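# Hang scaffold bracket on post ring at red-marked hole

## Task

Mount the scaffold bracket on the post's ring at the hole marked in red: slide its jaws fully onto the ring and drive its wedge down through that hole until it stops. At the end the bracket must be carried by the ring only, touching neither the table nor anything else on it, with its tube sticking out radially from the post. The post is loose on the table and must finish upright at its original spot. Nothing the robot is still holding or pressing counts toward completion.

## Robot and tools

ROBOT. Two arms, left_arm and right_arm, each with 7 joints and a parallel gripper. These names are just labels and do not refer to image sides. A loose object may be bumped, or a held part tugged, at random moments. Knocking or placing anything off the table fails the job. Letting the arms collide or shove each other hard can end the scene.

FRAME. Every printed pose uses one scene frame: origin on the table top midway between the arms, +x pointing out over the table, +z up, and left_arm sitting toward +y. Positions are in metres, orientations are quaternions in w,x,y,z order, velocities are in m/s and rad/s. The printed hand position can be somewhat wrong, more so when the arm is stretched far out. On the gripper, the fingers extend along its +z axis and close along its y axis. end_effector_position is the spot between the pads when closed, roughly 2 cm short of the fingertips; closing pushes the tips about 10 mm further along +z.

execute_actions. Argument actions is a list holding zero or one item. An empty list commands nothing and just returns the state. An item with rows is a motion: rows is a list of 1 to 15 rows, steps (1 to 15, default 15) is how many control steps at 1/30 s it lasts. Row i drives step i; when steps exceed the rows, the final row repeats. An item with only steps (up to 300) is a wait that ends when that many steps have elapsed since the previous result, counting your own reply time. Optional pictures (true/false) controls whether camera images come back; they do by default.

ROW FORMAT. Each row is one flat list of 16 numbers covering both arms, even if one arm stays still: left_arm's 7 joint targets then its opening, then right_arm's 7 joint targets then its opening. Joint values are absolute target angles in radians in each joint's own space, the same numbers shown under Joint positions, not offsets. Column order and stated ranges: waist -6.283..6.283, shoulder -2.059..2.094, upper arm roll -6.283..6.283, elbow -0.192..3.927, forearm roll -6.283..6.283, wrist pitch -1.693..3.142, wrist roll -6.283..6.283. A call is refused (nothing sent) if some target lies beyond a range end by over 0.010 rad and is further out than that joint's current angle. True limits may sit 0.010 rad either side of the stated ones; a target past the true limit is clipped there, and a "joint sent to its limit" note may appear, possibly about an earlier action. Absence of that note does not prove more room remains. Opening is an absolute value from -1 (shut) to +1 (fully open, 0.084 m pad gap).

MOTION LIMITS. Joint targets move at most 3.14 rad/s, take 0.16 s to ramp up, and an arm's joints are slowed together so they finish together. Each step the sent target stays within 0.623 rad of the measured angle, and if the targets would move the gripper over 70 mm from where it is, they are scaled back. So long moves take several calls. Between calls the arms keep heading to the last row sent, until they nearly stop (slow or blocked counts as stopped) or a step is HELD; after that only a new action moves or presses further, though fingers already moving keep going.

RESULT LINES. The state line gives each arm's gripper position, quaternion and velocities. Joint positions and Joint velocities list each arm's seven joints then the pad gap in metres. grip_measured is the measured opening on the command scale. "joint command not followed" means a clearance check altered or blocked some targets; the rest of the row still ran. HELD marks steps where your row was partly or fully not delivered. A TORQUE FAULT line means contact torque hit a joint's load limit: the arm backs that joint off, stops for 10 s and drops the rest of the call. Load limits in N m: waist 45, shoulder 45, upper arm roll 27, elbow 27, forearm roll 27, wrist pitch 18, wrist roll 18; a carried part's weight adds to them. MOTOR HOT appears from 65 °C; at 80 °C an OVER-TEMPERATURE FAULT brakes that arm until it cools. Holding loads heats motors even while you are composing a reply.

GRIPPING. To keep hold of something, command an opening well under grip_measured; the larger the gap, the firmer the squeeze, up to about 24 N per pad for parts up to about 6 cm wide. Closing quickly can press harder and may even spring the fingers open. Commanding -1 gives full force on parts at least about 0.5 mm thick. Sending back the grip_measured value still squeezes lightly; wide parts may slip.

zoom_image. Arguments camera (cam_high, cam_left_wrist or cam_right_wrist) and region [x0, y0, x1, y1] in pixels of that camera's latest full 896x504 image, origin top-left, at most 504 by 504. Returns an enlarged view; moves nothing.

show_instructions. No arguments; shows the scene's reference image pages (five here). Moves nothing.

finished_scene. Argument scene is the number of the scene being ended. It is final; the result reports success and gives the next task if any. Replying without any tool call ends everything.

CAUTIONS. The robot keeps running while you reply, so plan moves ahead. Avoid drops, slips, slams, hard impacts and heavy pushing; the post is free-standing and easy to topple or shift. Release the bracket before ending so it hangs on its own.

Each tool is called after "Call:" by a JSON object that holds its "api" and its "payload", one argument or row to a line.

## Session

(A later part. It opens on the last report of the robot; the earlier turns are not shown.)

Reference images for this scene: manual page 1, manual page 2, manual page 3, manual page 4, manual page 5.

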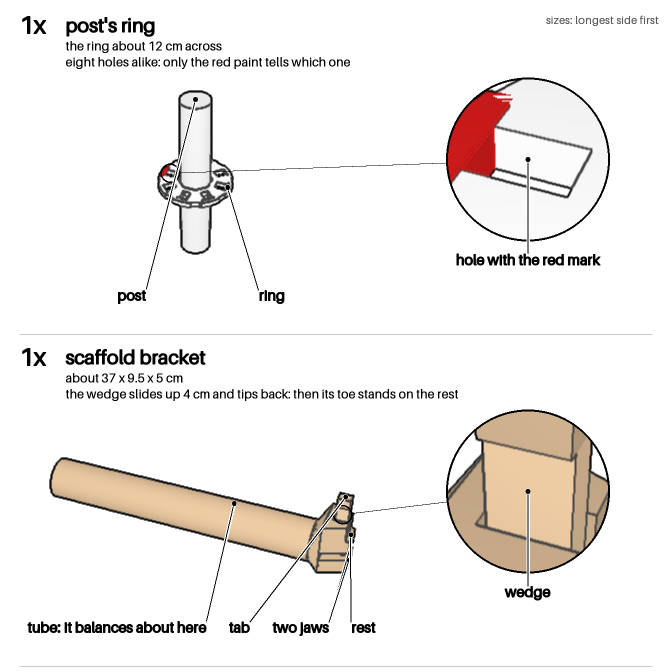

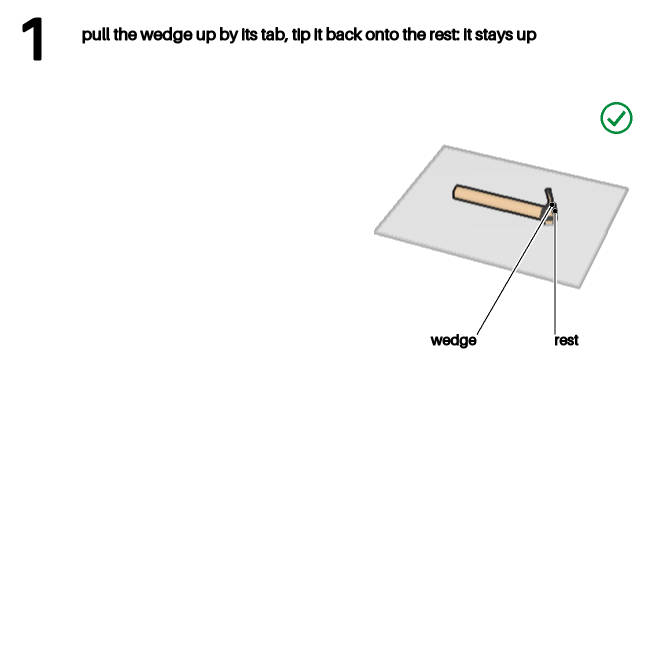

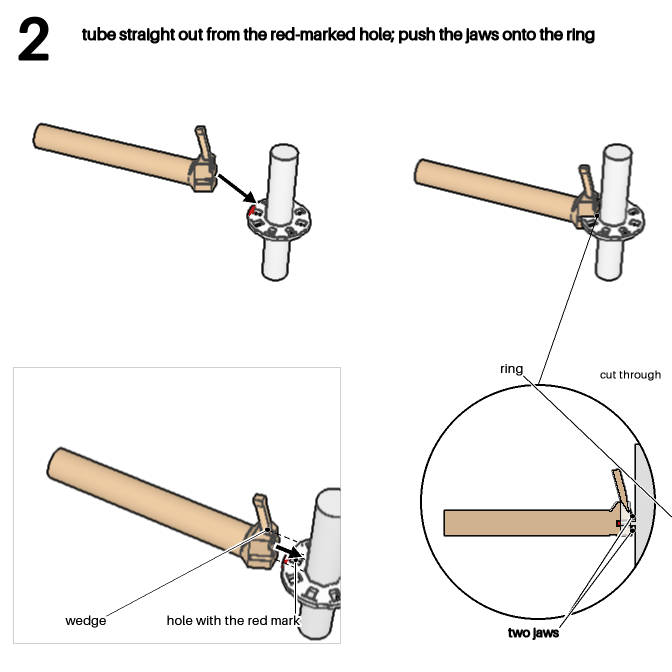

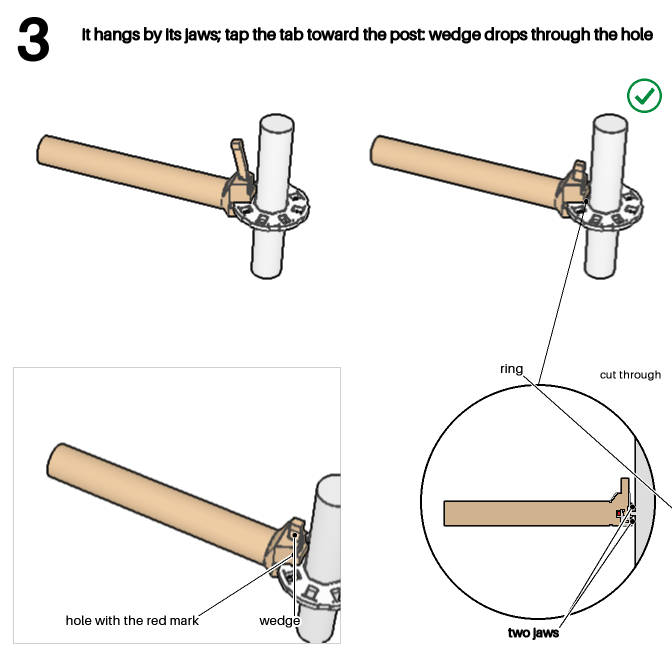

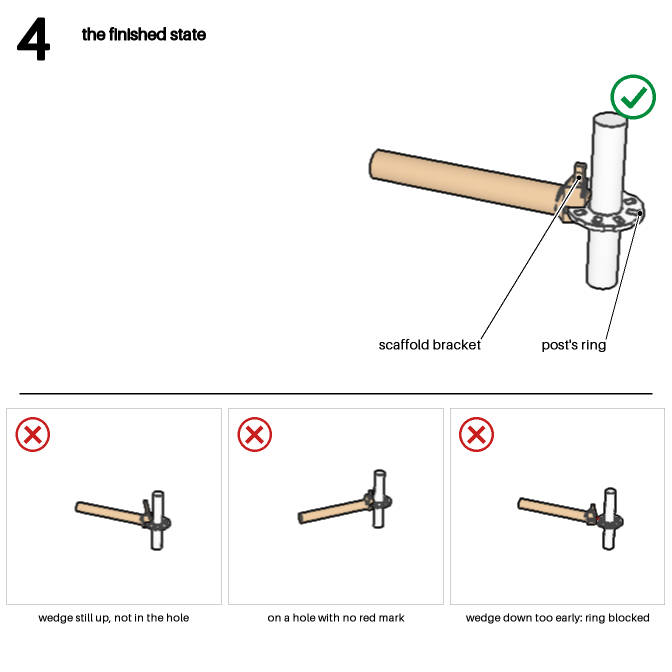

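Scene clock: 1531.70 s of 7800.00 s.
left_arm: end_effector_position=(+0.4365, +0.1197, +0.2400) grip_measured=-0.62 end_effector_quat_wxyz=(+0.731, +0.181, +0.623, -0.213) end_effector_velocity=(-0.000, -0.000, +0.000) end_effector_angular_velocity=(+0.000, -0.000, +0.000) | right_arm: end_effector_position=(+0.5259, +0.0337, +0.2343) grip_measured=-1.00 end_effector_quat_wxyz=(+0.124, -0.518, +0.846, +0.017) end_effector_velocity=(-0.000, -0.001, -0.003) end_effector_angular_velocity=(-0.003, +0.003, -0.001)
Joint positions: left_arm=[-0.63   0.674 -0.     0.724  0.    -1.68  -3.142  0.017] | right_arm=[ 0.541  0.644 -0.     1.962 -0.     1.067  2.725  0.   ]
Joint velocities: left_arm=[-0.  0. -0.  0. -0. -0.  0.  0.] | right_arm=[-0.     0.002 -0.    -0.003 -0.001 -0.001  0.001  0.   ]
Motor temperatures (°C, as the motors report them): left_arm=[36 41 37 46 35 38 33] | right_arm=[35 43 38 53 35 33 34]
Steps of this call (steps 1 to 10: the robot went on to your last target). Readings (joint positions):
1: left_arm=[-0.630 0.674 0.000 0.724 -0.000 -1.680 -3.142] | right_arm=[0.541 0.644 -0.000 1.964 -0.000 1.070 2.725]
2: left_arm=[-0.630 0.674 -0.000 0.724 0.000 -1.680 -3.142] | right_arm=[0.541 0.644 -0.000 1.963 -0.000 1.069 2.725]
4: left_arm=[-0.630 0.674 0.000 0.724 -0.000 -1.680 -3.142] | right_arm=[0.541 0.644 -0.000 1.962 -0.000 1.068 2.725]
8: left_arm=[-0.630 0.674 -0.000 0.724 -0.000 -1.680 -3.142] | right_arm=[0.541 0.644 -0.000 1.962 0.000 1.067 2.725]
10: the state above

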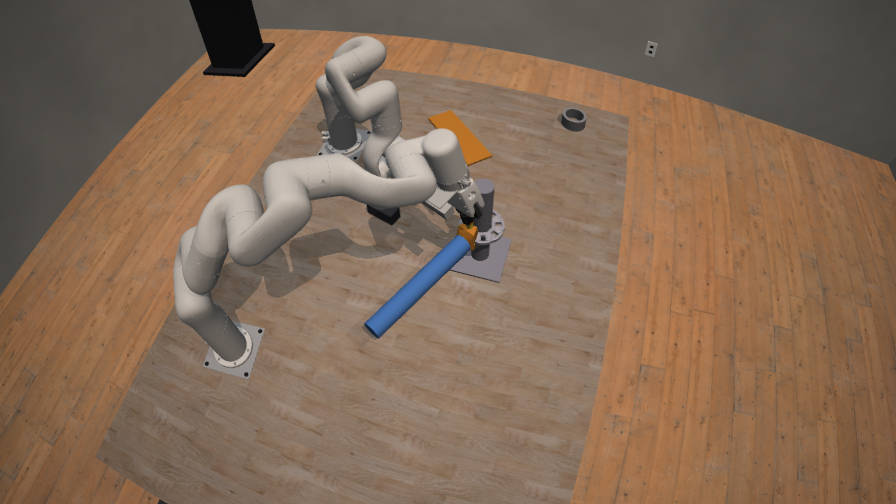

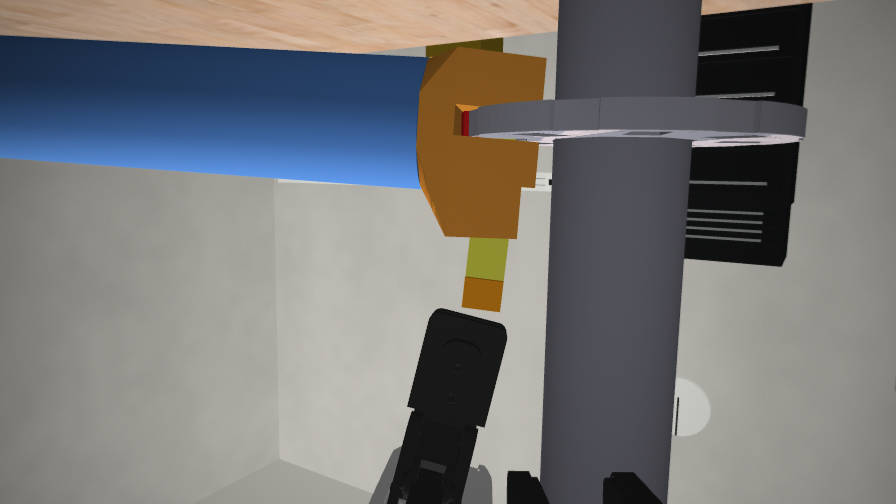

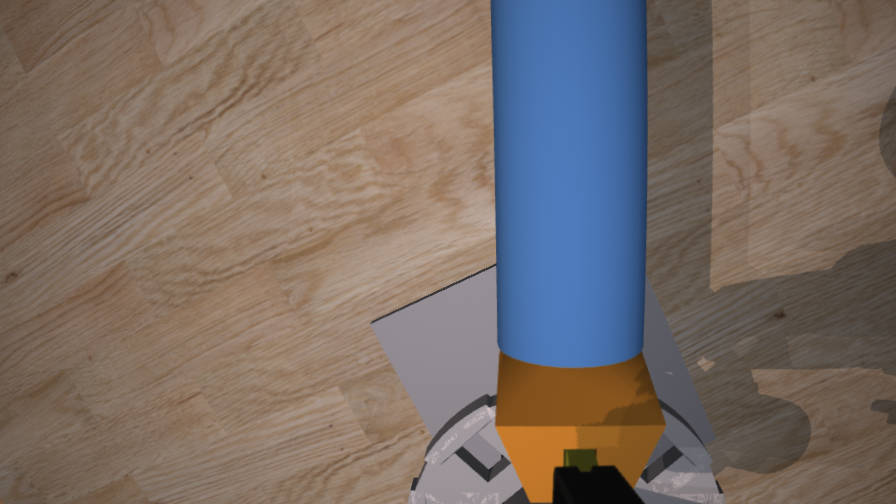

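Call:
{"api": "execute_actions", "payload": {
  "actions": [
    {"rows": [[-0.63,0.674,0,0.7243,0,-1.68,-3.1416,-0.6,0.5411,0.6442,0,1.9599,0,1.0657,2.7251,-1],[-0.63,0.674,0,0.7243,0,-1.68,-3.1416,-0.6,0.5411,0.6444,0,1.9584,0,1.064,2.7251,-1],[-0.63,0.674,0,0.7243,0,-1.68,-3.1416,-0.6,0.5411,0.6445,0,1.9569,0,1.0624,2.7251,-1],[-0.63,0.674,0,0.7243,0,-1.68,-3.1416,-0.6,0.5411,0.6446,0,1.9554,0,1.0608,2.7251,-1],[-0.63,0.674,0,0.7243,0,-1.68,-3.1416,-0.6,0.5411,0.6447,0,1.9539,0,1.0591,2.7251,-1],[-0.63,0.674,0,0.7243,0,-1.68,-3.1416,-0.6,0.5411,0.6449,0,1.9524,0,1.0575,2.7251,-1],[-0.63,0.674,0,0.7243,0,-1.68,-3.1416,-0.6,0.5411,0.645,0,1.9509,0,1.0559,2.7251,-1],[-0.63,0.674,0,0.7243,0,-1.68,-3.1416,-0.6,0.5411,0.6451,0,1.9493,0,1.0542,2.7251,-1],[-0.63,0.674,0,0.7243,0,-1.68,-3.1416,-0.6,0.5411,0.6452,0,1.9478,0,1.0526,2.7251,-1],[-0.63,0.674,0,0.7243,0,-1.68,-3.1416,-0.6,0.5411,0.6454,0,1.9463,0,1.051,2.7251,-1],[-0.63,0.674,0,0.7243,0,-1.68,-3.1416,-0.6,0.5411,0.6455,0,1.9448,0,1.0493,2.7251,-1],[-0.63,0.674,0,0.7243,0,-1.68,-3.1416,-0.6,0.5411,0.6456,0,1.9433,0,1.0477,2.7251,-1],[-0.63,0.674,0,0.7243,0,-1.68,-3.1416,-0.6,0.5411,0.6457,0,1.9418,0,1.0461,2.7251,-1],[-0.63,0.674,0,0.7243,0,-1.68,-3.1416,-0.6,0.5411,0.6459,0,1.9403,0,1.0444,2.7251,-1],[-0.63,0.674,0,0.7243,0,-1.68,-3.1416,-0.6,0.5411,0.646,0,1.9388,0,1.0428,2.7251,-1]], "steps": 15}
  ],
  "pictures": false
}}

Call:
{"api": "execute_actions", "payload": {
  "actions": [
    {"steps": 12}
  ]
}}

Call:
{"api": "zoom_image", "payload": {
  "camera": "cam_left_wrist",
  "region": [400, 200, 580, 360]
}}

Scene clock: 1555.23 s of 7800.00 s.
left_arm: end_effector_position=(+0.4365, +0.1197, +0.2400) grip_measured=-0.62 end_effector_quat_wxyz=(+0.731, +0.181, +0.623, -0.213) end_effector_velocity=(-0.000, -0.000, -0.000) end_effector_angular_velocity=(-0.000, +0.000, -0.000) | right_arm: end_effector_position=(+0.5261, +0.0340, +0.2283) grip_measured=-1.00 end_effector_quat_wxyz=(+0.125, -0.518, +0.846, +0.017) end_effector_velocity=(+0.001, +0.003, -0.006) end_effector_angular_velocity=(+0.014, -0.016, +0.004)
Joint positions: left_arm=[-0.63   0.674  0.     0.724  0.    -1.68  -3.142  0.017] | right_arm=[0.541 0.644 0.    1.945 0.    1.048 2.725 0.   ]
Joint velocities: left_arm=[ 0.001 -0.    -0.001 -0.    -0.     0.     0.     0.   ] | right_arm=[ 0.001 -0.005  0.002 -0.035  0.    -0.05  -0.001  0.   ]
Motor temperatures (°C, as the motors report them): left_arm=[36 41 37 46 35 38 33] | right_arm=[35 44 38 53 35 33 34]
Steps of this call (steps 1 to 15: the robot went on to your last target; steps 16 to 90: nothing new was sent; then 20.03 s passed at rest; steps 91 to 105: all 15 steps of this action). Readings (joint positions):
91: left_arm=[-0.630 0.674 0.000 0.724 0.000 -1.680 -3.142] | right_arm=[0.541 0.644 0.000 1.961 -0.000 1.067 2.725]
92: left_arm=[-0.630 0.674 -0.000 0.724 -0.000 -1.680 -3.142] | right_arm=[0.541 0.644 0.000 1.961 0.000 1.067 2.725]
94: left_arm=[-0.630 0.674 0.000 0.724 0.000 -1.680 -3.142] | right_arm=[0.541 0.644 -0.000 1.959 0.000 1.065 2.725]
98: left_arm=[-0.630 0.674 -0.000 0.724 -0.000 -1.680 -3.142] | right_arm=[0.541 0.645 -0.000 1.954 -0.000 1.059 2.725]
105: the state above

Scene clock: 1555.63 s of 7800.00 s.
left_arm: end_effector_position=(+0.4365, +0.1197, +0.2400) grip_measured=-0.62 end_effector_quat_wxyz=(+0.731, +0.181, +0.623, -0.213) end_effector_velocity=(+0.000, +0.001, -0.001) end_effector_angular_velocity=(+0.001, +0.001, +0.002) | right_arm: end_effector_position=(+0.5262, +0.0342, +0.2275) grip_measured=-1.00 end_effector_quat_wxyz=(+0.126, -0.518, +0.846, +0.017) end_effector_velocity=(-0.000, -0.000, -0.003) end_effector_angular_velocity=(-0.002, +0.003, -0.004)
Joint positions: left_arm=[-0.63   0.674 -0.     0.724  0.    -1.68  -3.142  0.017] | right_arm=[0.541 0.644 0.    1.941 0.    1.042 2.725 0.   ]
Joint velocities: left_arm=[ 0.001 -0.     0.001 -0.002 -0.001 -0.     0.    -0.   ] | right_arm=[ 0.001  0.002 -0.001 -0.002 -0.    -0.001  0.005  0.   ]
Motor temperatures (°C, as the motors report them): left_arm=[36 41 37 46 35 38 33] | right_arm=[35 44 38 53 35 33 34]
Steps of this call (steps 1 to 12: the robot went on to your last target). Readings (joint positions):
1: left_arm=[-0.630 0.674 0.000 0.724 -0.000 -1.680 -3.142] | right_arm=[0.541 0.644 0.000 1.944 0.000 1.046 2.725]
2: left_arm=[-0.630 0.674 -0.000 0.724 0.000 -1.680 -3.142] | right_arm=[0.541 0.644 0.000 1.943 0.000 1.045 2.725]
4: left_arm=[-0.630 0.674 -0.000 0.724 -0.000 -1.680 -3.142] | right_arm=[0.541 0.644 0.000 1.942 0.000 1.044 2.725]
8: left_arm=[-0.630 0.674 -0.000 0.724 -0.000 -1.680 -3.142] | right_arm=[0.541 0.644 0.000 1.941 0.000 1.043 2.725]
12: the state above

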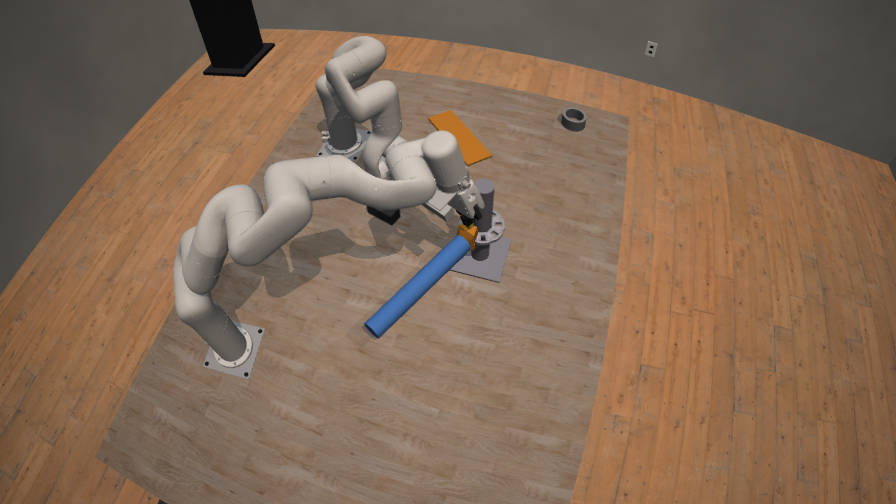

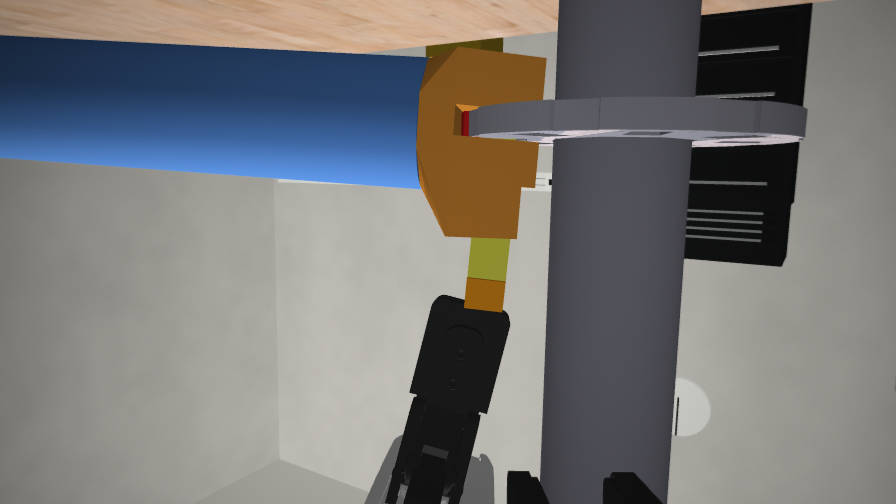

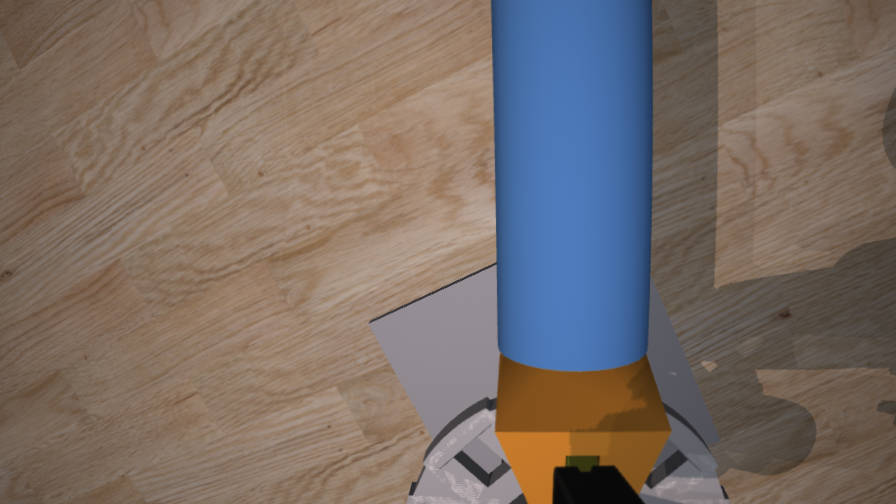

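Region (400, 200, 580, 360) of cam_left_wrist's 896x504 image, scaled by 2.800, with more detail than that image has.

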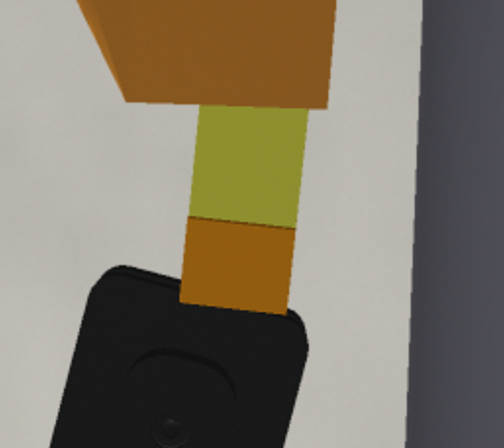

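Call:
{"api": "execute_actions", "payload": {
  "actions": [
    {"rows": [[-0.63,0.674,0,0.7243,0,-1.68,-3.1416,-0.6,0.5411,0.6461,0,1.938,0,1.042,2.7251,-1],[-0.63,0.674,0,0.7243,0,-1.68,-3.1416,-0.6,0.5411,0.6461,0,1.9373,0,1.0411,2.7251,-1],[-0.63,0.674,0,0.7243,0,-1.68,-3.1416,-0.6,0.5411,0.6462,0,1.9365,0,1.0403,2.7251,-1],[-0.63,0.674,0,0.7243,0,-1.68,-3.1416,-0.6,0.5411,0.6463,0,1.9358,0,1.0395,2.7251,-1],[-0.63,0.674,0,0.7243,0,-1.68,-3.1416,-0.6,0.5411,0.6463,0,1.935,0,1.0387,2.7251,-1],[-0.63,0.674,0,0.7243,0,-1.68,-3.1416,-0.6,0.5411,0.6464,0,1.9343,0,1.0379,2.7251,-1],[-0.63,0.674,0,0.7243,0,-1.68,-3.1416,-0.6,0.5411,0.6465,0,1.9335,0,1.037,2.7251,-1]], "steps": 15}
  ]
}}

Call:
{"api": "zoom_image", "payload": {
  "camera": "cam_left_wrist",
  "region": [400, 200, 580, 360]
}}

Scene clock: 1577.57 s of 7800.00 s.
left_arm: end_effector_position=(+0.4365, +0.1197, +0.2400) grip_measured=-0.62 end_effector_quat_wxyz=(+0.731, +0.181, +0.623, -0.213) end_effector_velocity=(+0.000, +0.000, -0.000) end_effector_angular_velocity=(+0.001, -0.000, +0.001) | right_arm: end_effector_position=(+0.5260, +0.0339, +0.2260) grip_measured=-1.00 end_effector_quat_wxyz=(+0.126, -0.518, +0.846, +0.017) end_effector_velocity=(-0.000, -0.001, +0.000) end_effector_angular_velocity=(+0.000, +0.000, -0.003)
Joint positions: left_arm=[-0.63   0.674  0.     0.724  0.    -1.68  -3.142  0.017] | right_arm=[0.541 0.642 0.    1.934 0.    1.037 2.725 0.   ]
Joint velocities: left_arm=[ 0.001  0.    -0.001 -0.    -0.    -0.     0.001  0.   ] | right_arm=[-0.    -0.002 -0.001 -0.003  0.001 -0.001  0.002  0.   ]
Motor temperatures (°C, as the motors report them): left_arm=[36 41 37 46 35 38 33] | right_arm=[35 42 38 50 35 33 34]
Steps of this call (steps 1 to 15: the robot went on to your last target; steps 16 to 90: nothing new was sent; then 18.43 s passed at rest; steps 91 to 105: all 15 steps of this action). Readings (joint positions):
91: left_arm=[-0.630 0.674 -0.000 0.724 0.000 -1.680 -3.142] | right_arm=[0.541 0.644 -0.000 1.939 -0.000 1.043 2.725]
92: left_arm=[-0.630 0.674 -0.000 0.724 -0.000 -1.680 -3.142] | right_arm=[0.541 0.644 0.000 1.939 0.000 1.043 2.725]
94: left_arm=[-0.630 0.674 -0.000 0.724 0.000 -1.680 -3.142] | right_arm=[0.541 0.644 0.000 1.938 0.000 1.042 2.725]
98: left_arm=[-0.630 0.674 0.000 0.724 0.000 -1.680 -3.142] | right_arm=[0.541 0.643 0.000 1.936 0.000 1.039 2.725]
105: the state above

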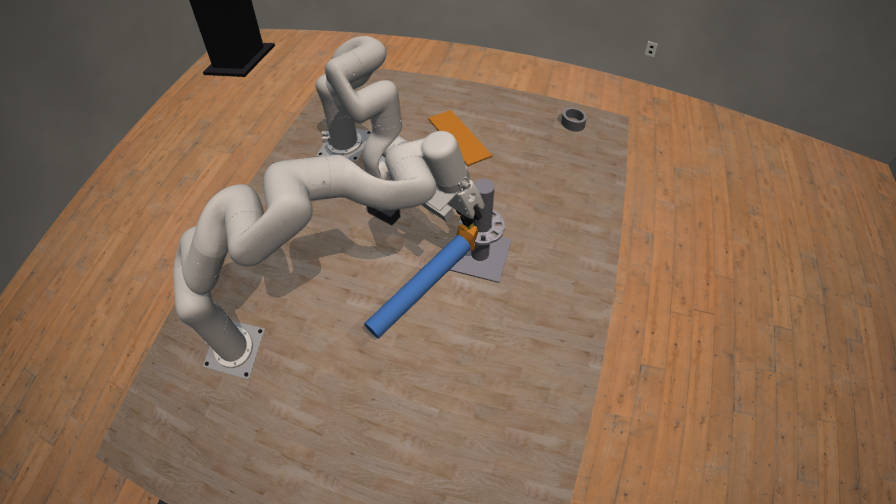

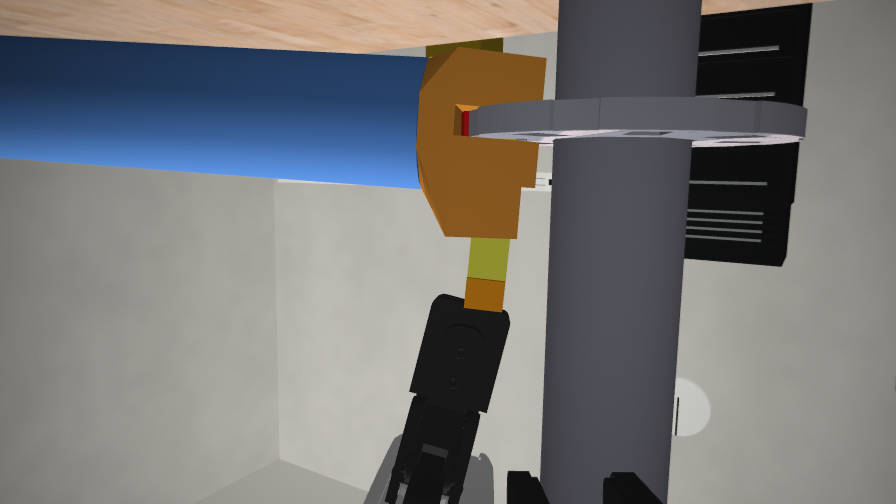

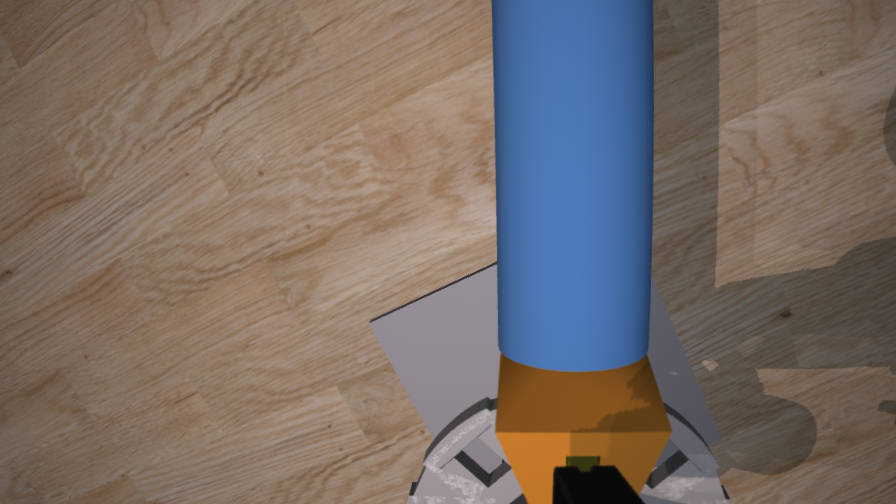

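Region (400, 200, 580, 360) of cam_left_wrist's 896x504 image, scaled by 2.800, with more detail than that image has.

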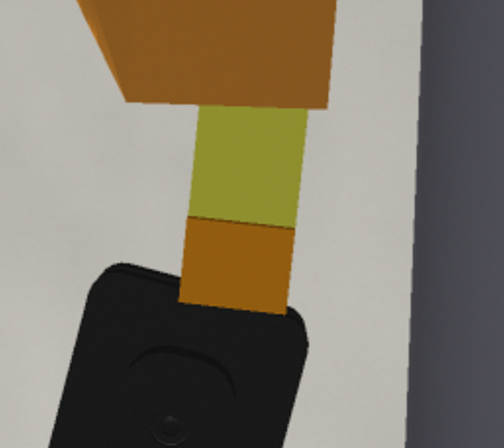

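Call:
{"api": "execute_actions", "payload": {
  "actions": [
    {"rows": [[-0.63,0.674,0,0.7243,0,-1.68,-3.1416,-0.6,0.5411,0.646,0,1.937,0,1.041,2.7251,-1],[-0.63,0.674,0,0.7243,0,-1.68,-3.1416,-0.6,0.5411,0.6457,0,1.9405,0,1.0447,2.7251,-1],[-0.63,0.674,0,0.7243,0,-1.68,-3.1416,-0.6,0.5411,0.6454,0,1.944,0,1.0485,2.7251,-1],[-0.63,0.674,0,0.7243,0,-1.68,-3.1416,-0.6,0.5411,0.6451,0,1.948,0,1.0528,2.7251,-1],[-0.63,0.674,0,0.7243,0,-1.68,-3.1416,-0.6,0.5411,0.6448,0,1.952,0,1.0571,2.7251,-1],[-0.63,0.674,0,0.7243,0,-1.68,-3.1416,-0.6,0.5411,0.6445,0,1.9565,0,1.062,2.7251,-1],[-0.63,0.674,0,0.7243,0,-1.68,-3.1416,-0.6,0.5411,0.6441,0,1.9614,0,1.0673,2.7251,-1],[-0.63,0.674,0,0.7243,0,-1.68,-3.1416,-0.6,0.5411,0.640,0,1.9614,0,1.0714,2.7251,-1],[-0.63,0.674,0,0.7243,0,-1.68,-3.1416,-0.6,0.5405,0.634,0,1.9614,0,1.0774,2.7245,-1],[-0.63,0.674,0,0.7243,0,-1.68,-3.1416,-0.6,0.54,0.626,0,1.958,0,1.082,2.724,-1],[-0.63,0.674,0,0.7243,0,-1.68,-3.1416,-0.6,0.539,0.616,0,1.952,0,1.086,2.723,-1],[-0.63,0.674,0,0.7243,0,-1.68,-3.1416,-0.6,0.538,0.604,0,1.943,0,1.089,2.722,-1],[-0.63,0.674,0,0.7243,0,-1.68,-3.1416,-0.6,0.536,0.59,0,1.931,0,1.091,2.72,-1],[-0.63,0.674,0,0.7243,0,-1.68,-3.1416,-0.6,0.534,0.574,0,1.916,0,1.092,2.718,-1],[-0.63,0.674,0,0.7243,0,-1.68,-3.1416,-0.6,0.532,0.556,0,1.898,0,1.092,2.716,-1]], "steps": 15}
  ],
  "pictures": false
}}

Call:
{"api": "execute_actions", "payload": {
  "actions": [
    {"rows": [[-0.63,0.674,0,0.7243,0,-1.67,-3.1416,-0.6,0.528,0.536,0,1.876,0,1.09,2.712,-1],[-0.63,0.674,0,0.7243,0,-1.655,-3.1416,-0.6,0.524,0.514,0,1.852,0,1.088,2.708,-1],[-0.63,0.674,0,0.7243,0,-1.64,-3.1416,-0.6,0.52,0.492,0,1.828,0,1.086,2.704,-1],[-0.63,0.674,0,0.7243,0,-1.625,-3.1416,-0.6,0.516,0.47,0,1.804,0,1.084,2.70,-1],[-0.63,0.674,0,0.7243,0,-1.61,-3.1416,-0.6,0.512,0.448,0,1.78,0,1.082,2.696,-1],[-0.63,0.674,0,0.7243,0,-1.595,-3.1416,-0.6,0.508,0.426,0,1.756,0,1.08,2.692,-1],[-0.63,0.674,0,0.7243,0,-1.58,-3.1416,-0.6,0.504,0.404,0,1.732,0,1.078,2.688,-1],[-0.63,0.674,0,0.7243,0,-1.565,-3.1416,-0.6,0.5,0.382,0,1.708,0,1.076,2.684,-1],[-0.63,0.674,0,0.7243,0,-1.55,-3.1416,-0.6,0.496,0.36,0,1.684,0,1.074,2.68,-1],[-0.63,0.674,0,0.7243,0,-1.54,-3.1416,-0.6,0.492,0.34,0,1.662,0,1.072,2.676,-1],[-0.63,0.674,0,0.7243,0,-1.53,-3.1416,-0.6,0.489,0.323,0,1.643,0,1.07,2.673,-1],[-0.63,0.674,0,0.7243,0,-1.5205,-3.1416,-0.6,0.487,0.31,0,1.629,0,1.069,2.671,-1],[-0.63,0.674,0,0.7243,0,-1.5205,-3.1416,-0.6,0.485,0.30,0,1.618,0,1.068,2.669,-1]], "steps": 15}
  ],
  "pictures": false
}}

Call:
{"api": "execute_actions", "payload": {
  "actions": [
    {"steps": 12}
  ]
}}

Call:
{"api": "zoom_image", "payload": {
  "camera": "cam_left_wrist",
  "region": [430, 180, 570, 320]
}}

Scene clock: 1606.97 s of 7800.00 s.
left_arm: end_effector_position=(+0.4365, +0.1197, +0.2400) grip_measured=-0.62 end_effector_quat_wxyz=(+0.731, +0.181, +0.623, -0.213) end_effector_velocity=(+0.000, +0.000, -0.000) end_effector_angular_velocity=(+0.000, +0.000, +0.001) | right_arm: end_effector_position=(+0.5197, +0.0251, +0.2410) grip_measured=-1.00 end_effector_quat_wxyz=(+0.116, -0.519, +0.847, +0.015) end_effector_velocity=(-0.031, -0.052, +0.160) end_effector_angular_velocity=(+0.068, -0.090, +0.006)
Joint positions: left_arm=[-0.63   0.674 -0.     0.724 -0.    -1.68  -3.142  0.017] | right_arm=[ 0.537  0.611 -0.     1.933 -0.     1.087  2.721  0.   ]
Joint velocities: left_arm=[ 0. -0. -0. -0. -0.  0.  0. -0.] | right_arm=[-0.036 -0.397  0.006 -0.224  0.003  0.06  -0.039  0.   ]
Motor temperatures (°C, as the motors report them): left_arm=[36 41 37 45 35 38 33] | right_arm=[35 42 38 49 35 33 34]
Steps of this call (steps 1 to 15: the robot went on to your last target; steps 16 to 90: nothing new was sent; then 25.90 s passed at rest; steps 91 to 105: all 15 steps of this action). Readings (joint positions):
91: left_arm=[-0.630 0.674 -0.000 0.724 -0.000 -1.680 -3.142] | right_arm=[0.541 0.642 0.000 1.934 -0.000 1.037 2.725]
92: left_arm=[-0.630 0.674 0.000 0.724 0.000 -1.680 -3.142] | right_arm=[0.541 0.642 -0.000 1.934 -0.000 1.038 2.725]
94: left_arm=[-0.630 0.674 0.000 0.724 -0.000 -1.680 -3.142] | right_arm=[0.541 0.643 -0.000 1.937 -0.000 1.043 2.725]
98: left_arm=[-0.630 0.674 -0.000 0.724 0.000 -1.680 -3.142] | right_arm=[0.541 0.647 -0.000 1.948 -0.000 1.057 2.725]
105: the state above

Scene clock: 1607.47 s of 7800.00 s.
left_arm: end_effector_position=(+0.4485, +0.1121, +0.2042) grip_measured=-0.62 end_effector_quat_wxyz=(+0.683, +0.196, +0.675, -0.199) end_effector_velocity=(+0.009, -0.007, -0.038) end_effector_angular_velocity=(+0.081, +0.128, -0.001) | right_arm: end_effector_position=(+0.4887, -0.0392, +0.2941) grip_measured=-1.00 end_effector_quat_wxyz=(+0.125, -0.518, +0.846, +0.010) end_effector_velocity=(-0.042, -0.085, +0.051) end_effector_angular_velocity=(+0.002, -0.031, -0.013)
Joint positions: left_arm=[-0.63   0.674 -0.     0.724  0.    -1.533 -3.142  0.017] | right_arm=[ 0.489  0.326 -0.001  1.648 -0.     1.071  2.674  0.   ]
Joint velocities: left_arm=[-0.001 -0.    -0.001 -0.001 -0.     0.151  0.    -0.   ] | right_arm=[-0.064 -0.346 -0.006 -0.351 -0.    -0.031 -0.058  0.   ]
Motor temperatures (°C, as the motors report them): left_arm=[36 41 37 45 35 38 33] | right_arm=[35 42 38 49 35 33 34]
Steps of this call (steps 1 to 15: all 15 steps of this action). Readings (joint positions):
1: left_arm=[-0.630 0.674 0.000 0.724 -0.000 -1.680 -3.142] | right_arm=[0.536 0.596 -0.000 1.924 -0.000 1.089 2.720]
2: left_arm=[-0.630 0.674 0.000 0.724 -0.000 -1.678 -3.142] | right_arm=[0.534 0.581 0.000 1.913 -0.000 1.090 2.718]
4: left_arm=[-0.630 0.674 0.000 0.724 -0.000 -1.664 -3.142] | right_arm=[0.529 0.545 0.000 1.881 -0.000 1.089 2.713]
8: left_arm=[-0.630 0.674 -0.000 0.724 0.000 -1.615 -3.142] | right_arm=[0.514 0.463 -0.000 1.795 -0.000 1.083 2.699]
15: the state above

Scene clock: 1607.87 s of 7800.00 s.
left_arm: end_effector_position=(+0.4494, +0.1116, +0.2011) grip_measured=-0.62 end_effector_quat_wxyz=(+0.679, +0.197, +0.679, -0.197) end_effector_velocity=(+0.000, -0.001, -0.000) end_effector_angular_velocity=(+0.000, +0.001, -0.001) | right_arm: end_effector_position=(+0.4842, -0.0451, +0.2955) grip_measured=-1.00 end_effector_quat_wxyz=(+0.124, -0.519, +0.846, +0.010) end_effector_velocity=(+0.001, -0.002, +0.003) end_effector_angular_velocity=(+0.002, -0.004, -0.003)
Joint positions: left_arm=[-0.63   0.674  0.     0.724 -0.    -1.521 -3.142  0.017] | right_arm=[0.485 0.301 0.    1.618 0.    1.068 2.669 0.   ]
Joint velocities: left_arm=[ 0.     0.    -0.001  0.001  0.     0.002  0.001 -0.   ] | right_arm=[-0.002 -0.006 -0.002 -0.002 -0.    -0.001 -0.001  0.   ]
Motor temperatures (°C, as the motors report them): left_arm=[36 41 37 45 35 38 33] | right_arm=[35 42 38 49 35 33 34]
Steps of this call (steps 1 to 12: the robot went on to your last target). Readings (joint positions):
1: left_arm=[-0.630 0.674 -0.000 0.724 0.000 -1.529 -3.142] | right_arm=[0.488 0.316 -0.001 1.639 -0.000 1.070 2.672]
2: left_arm=[-0.630 0.674 -0.000 0.724 0.000 -1.526 -3.142] | right_arm=[0.487 0.311 -0.001 1.633 -0.000 1.069 2.671]
4: left_arm=[-0.630 0.674 0.000 0.724 -0.000 -1.523 -3.142] | right_arm=[0.486 0.306 -0.000 1.625 -0.000 1.069 2.670]
8: left_arm=[-0.630 0.674 0.000 0.724 -0.000 -1.521 -3.142] | right_arm=[0.486 0.303 0.001 1.619 0.000 1.068 2.669]
12: the state above

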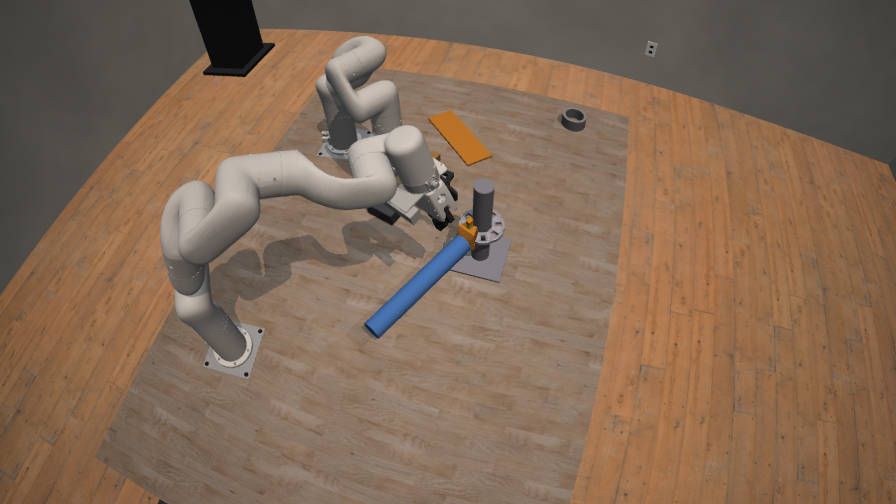

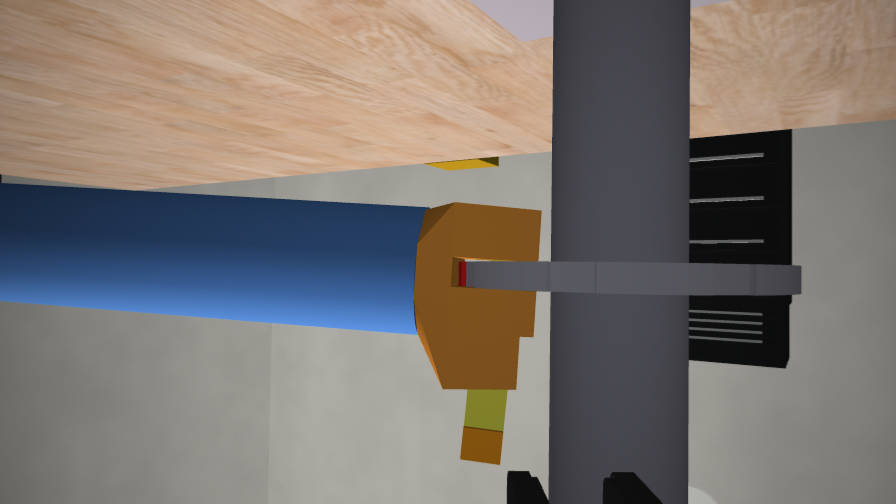

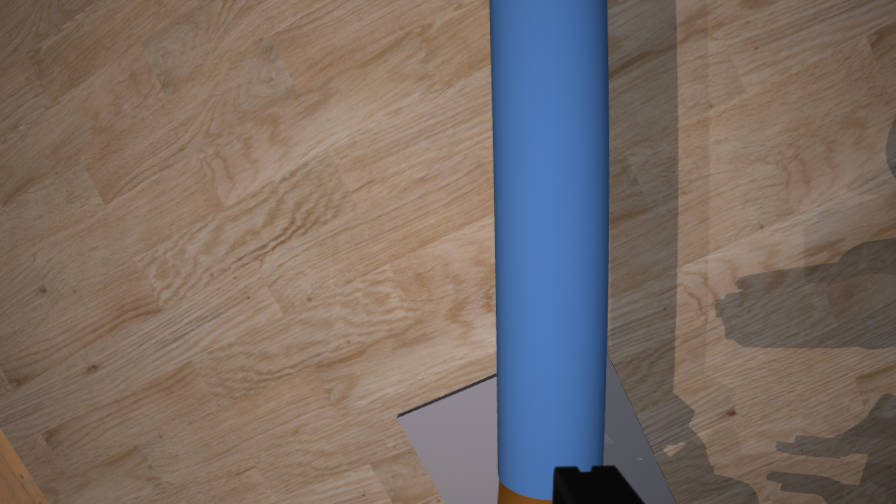

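Region (430, 180, 570, 320) of cam_left_wrist's 896x504 image, scaled by 3.600, with more detail than that image has.

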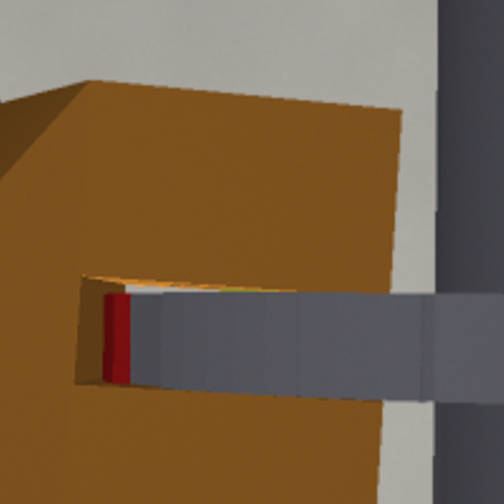

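Call:
{"api": "finished_scene", "payload": {
  "scene": 2
}}

The scene is finished: the task was done.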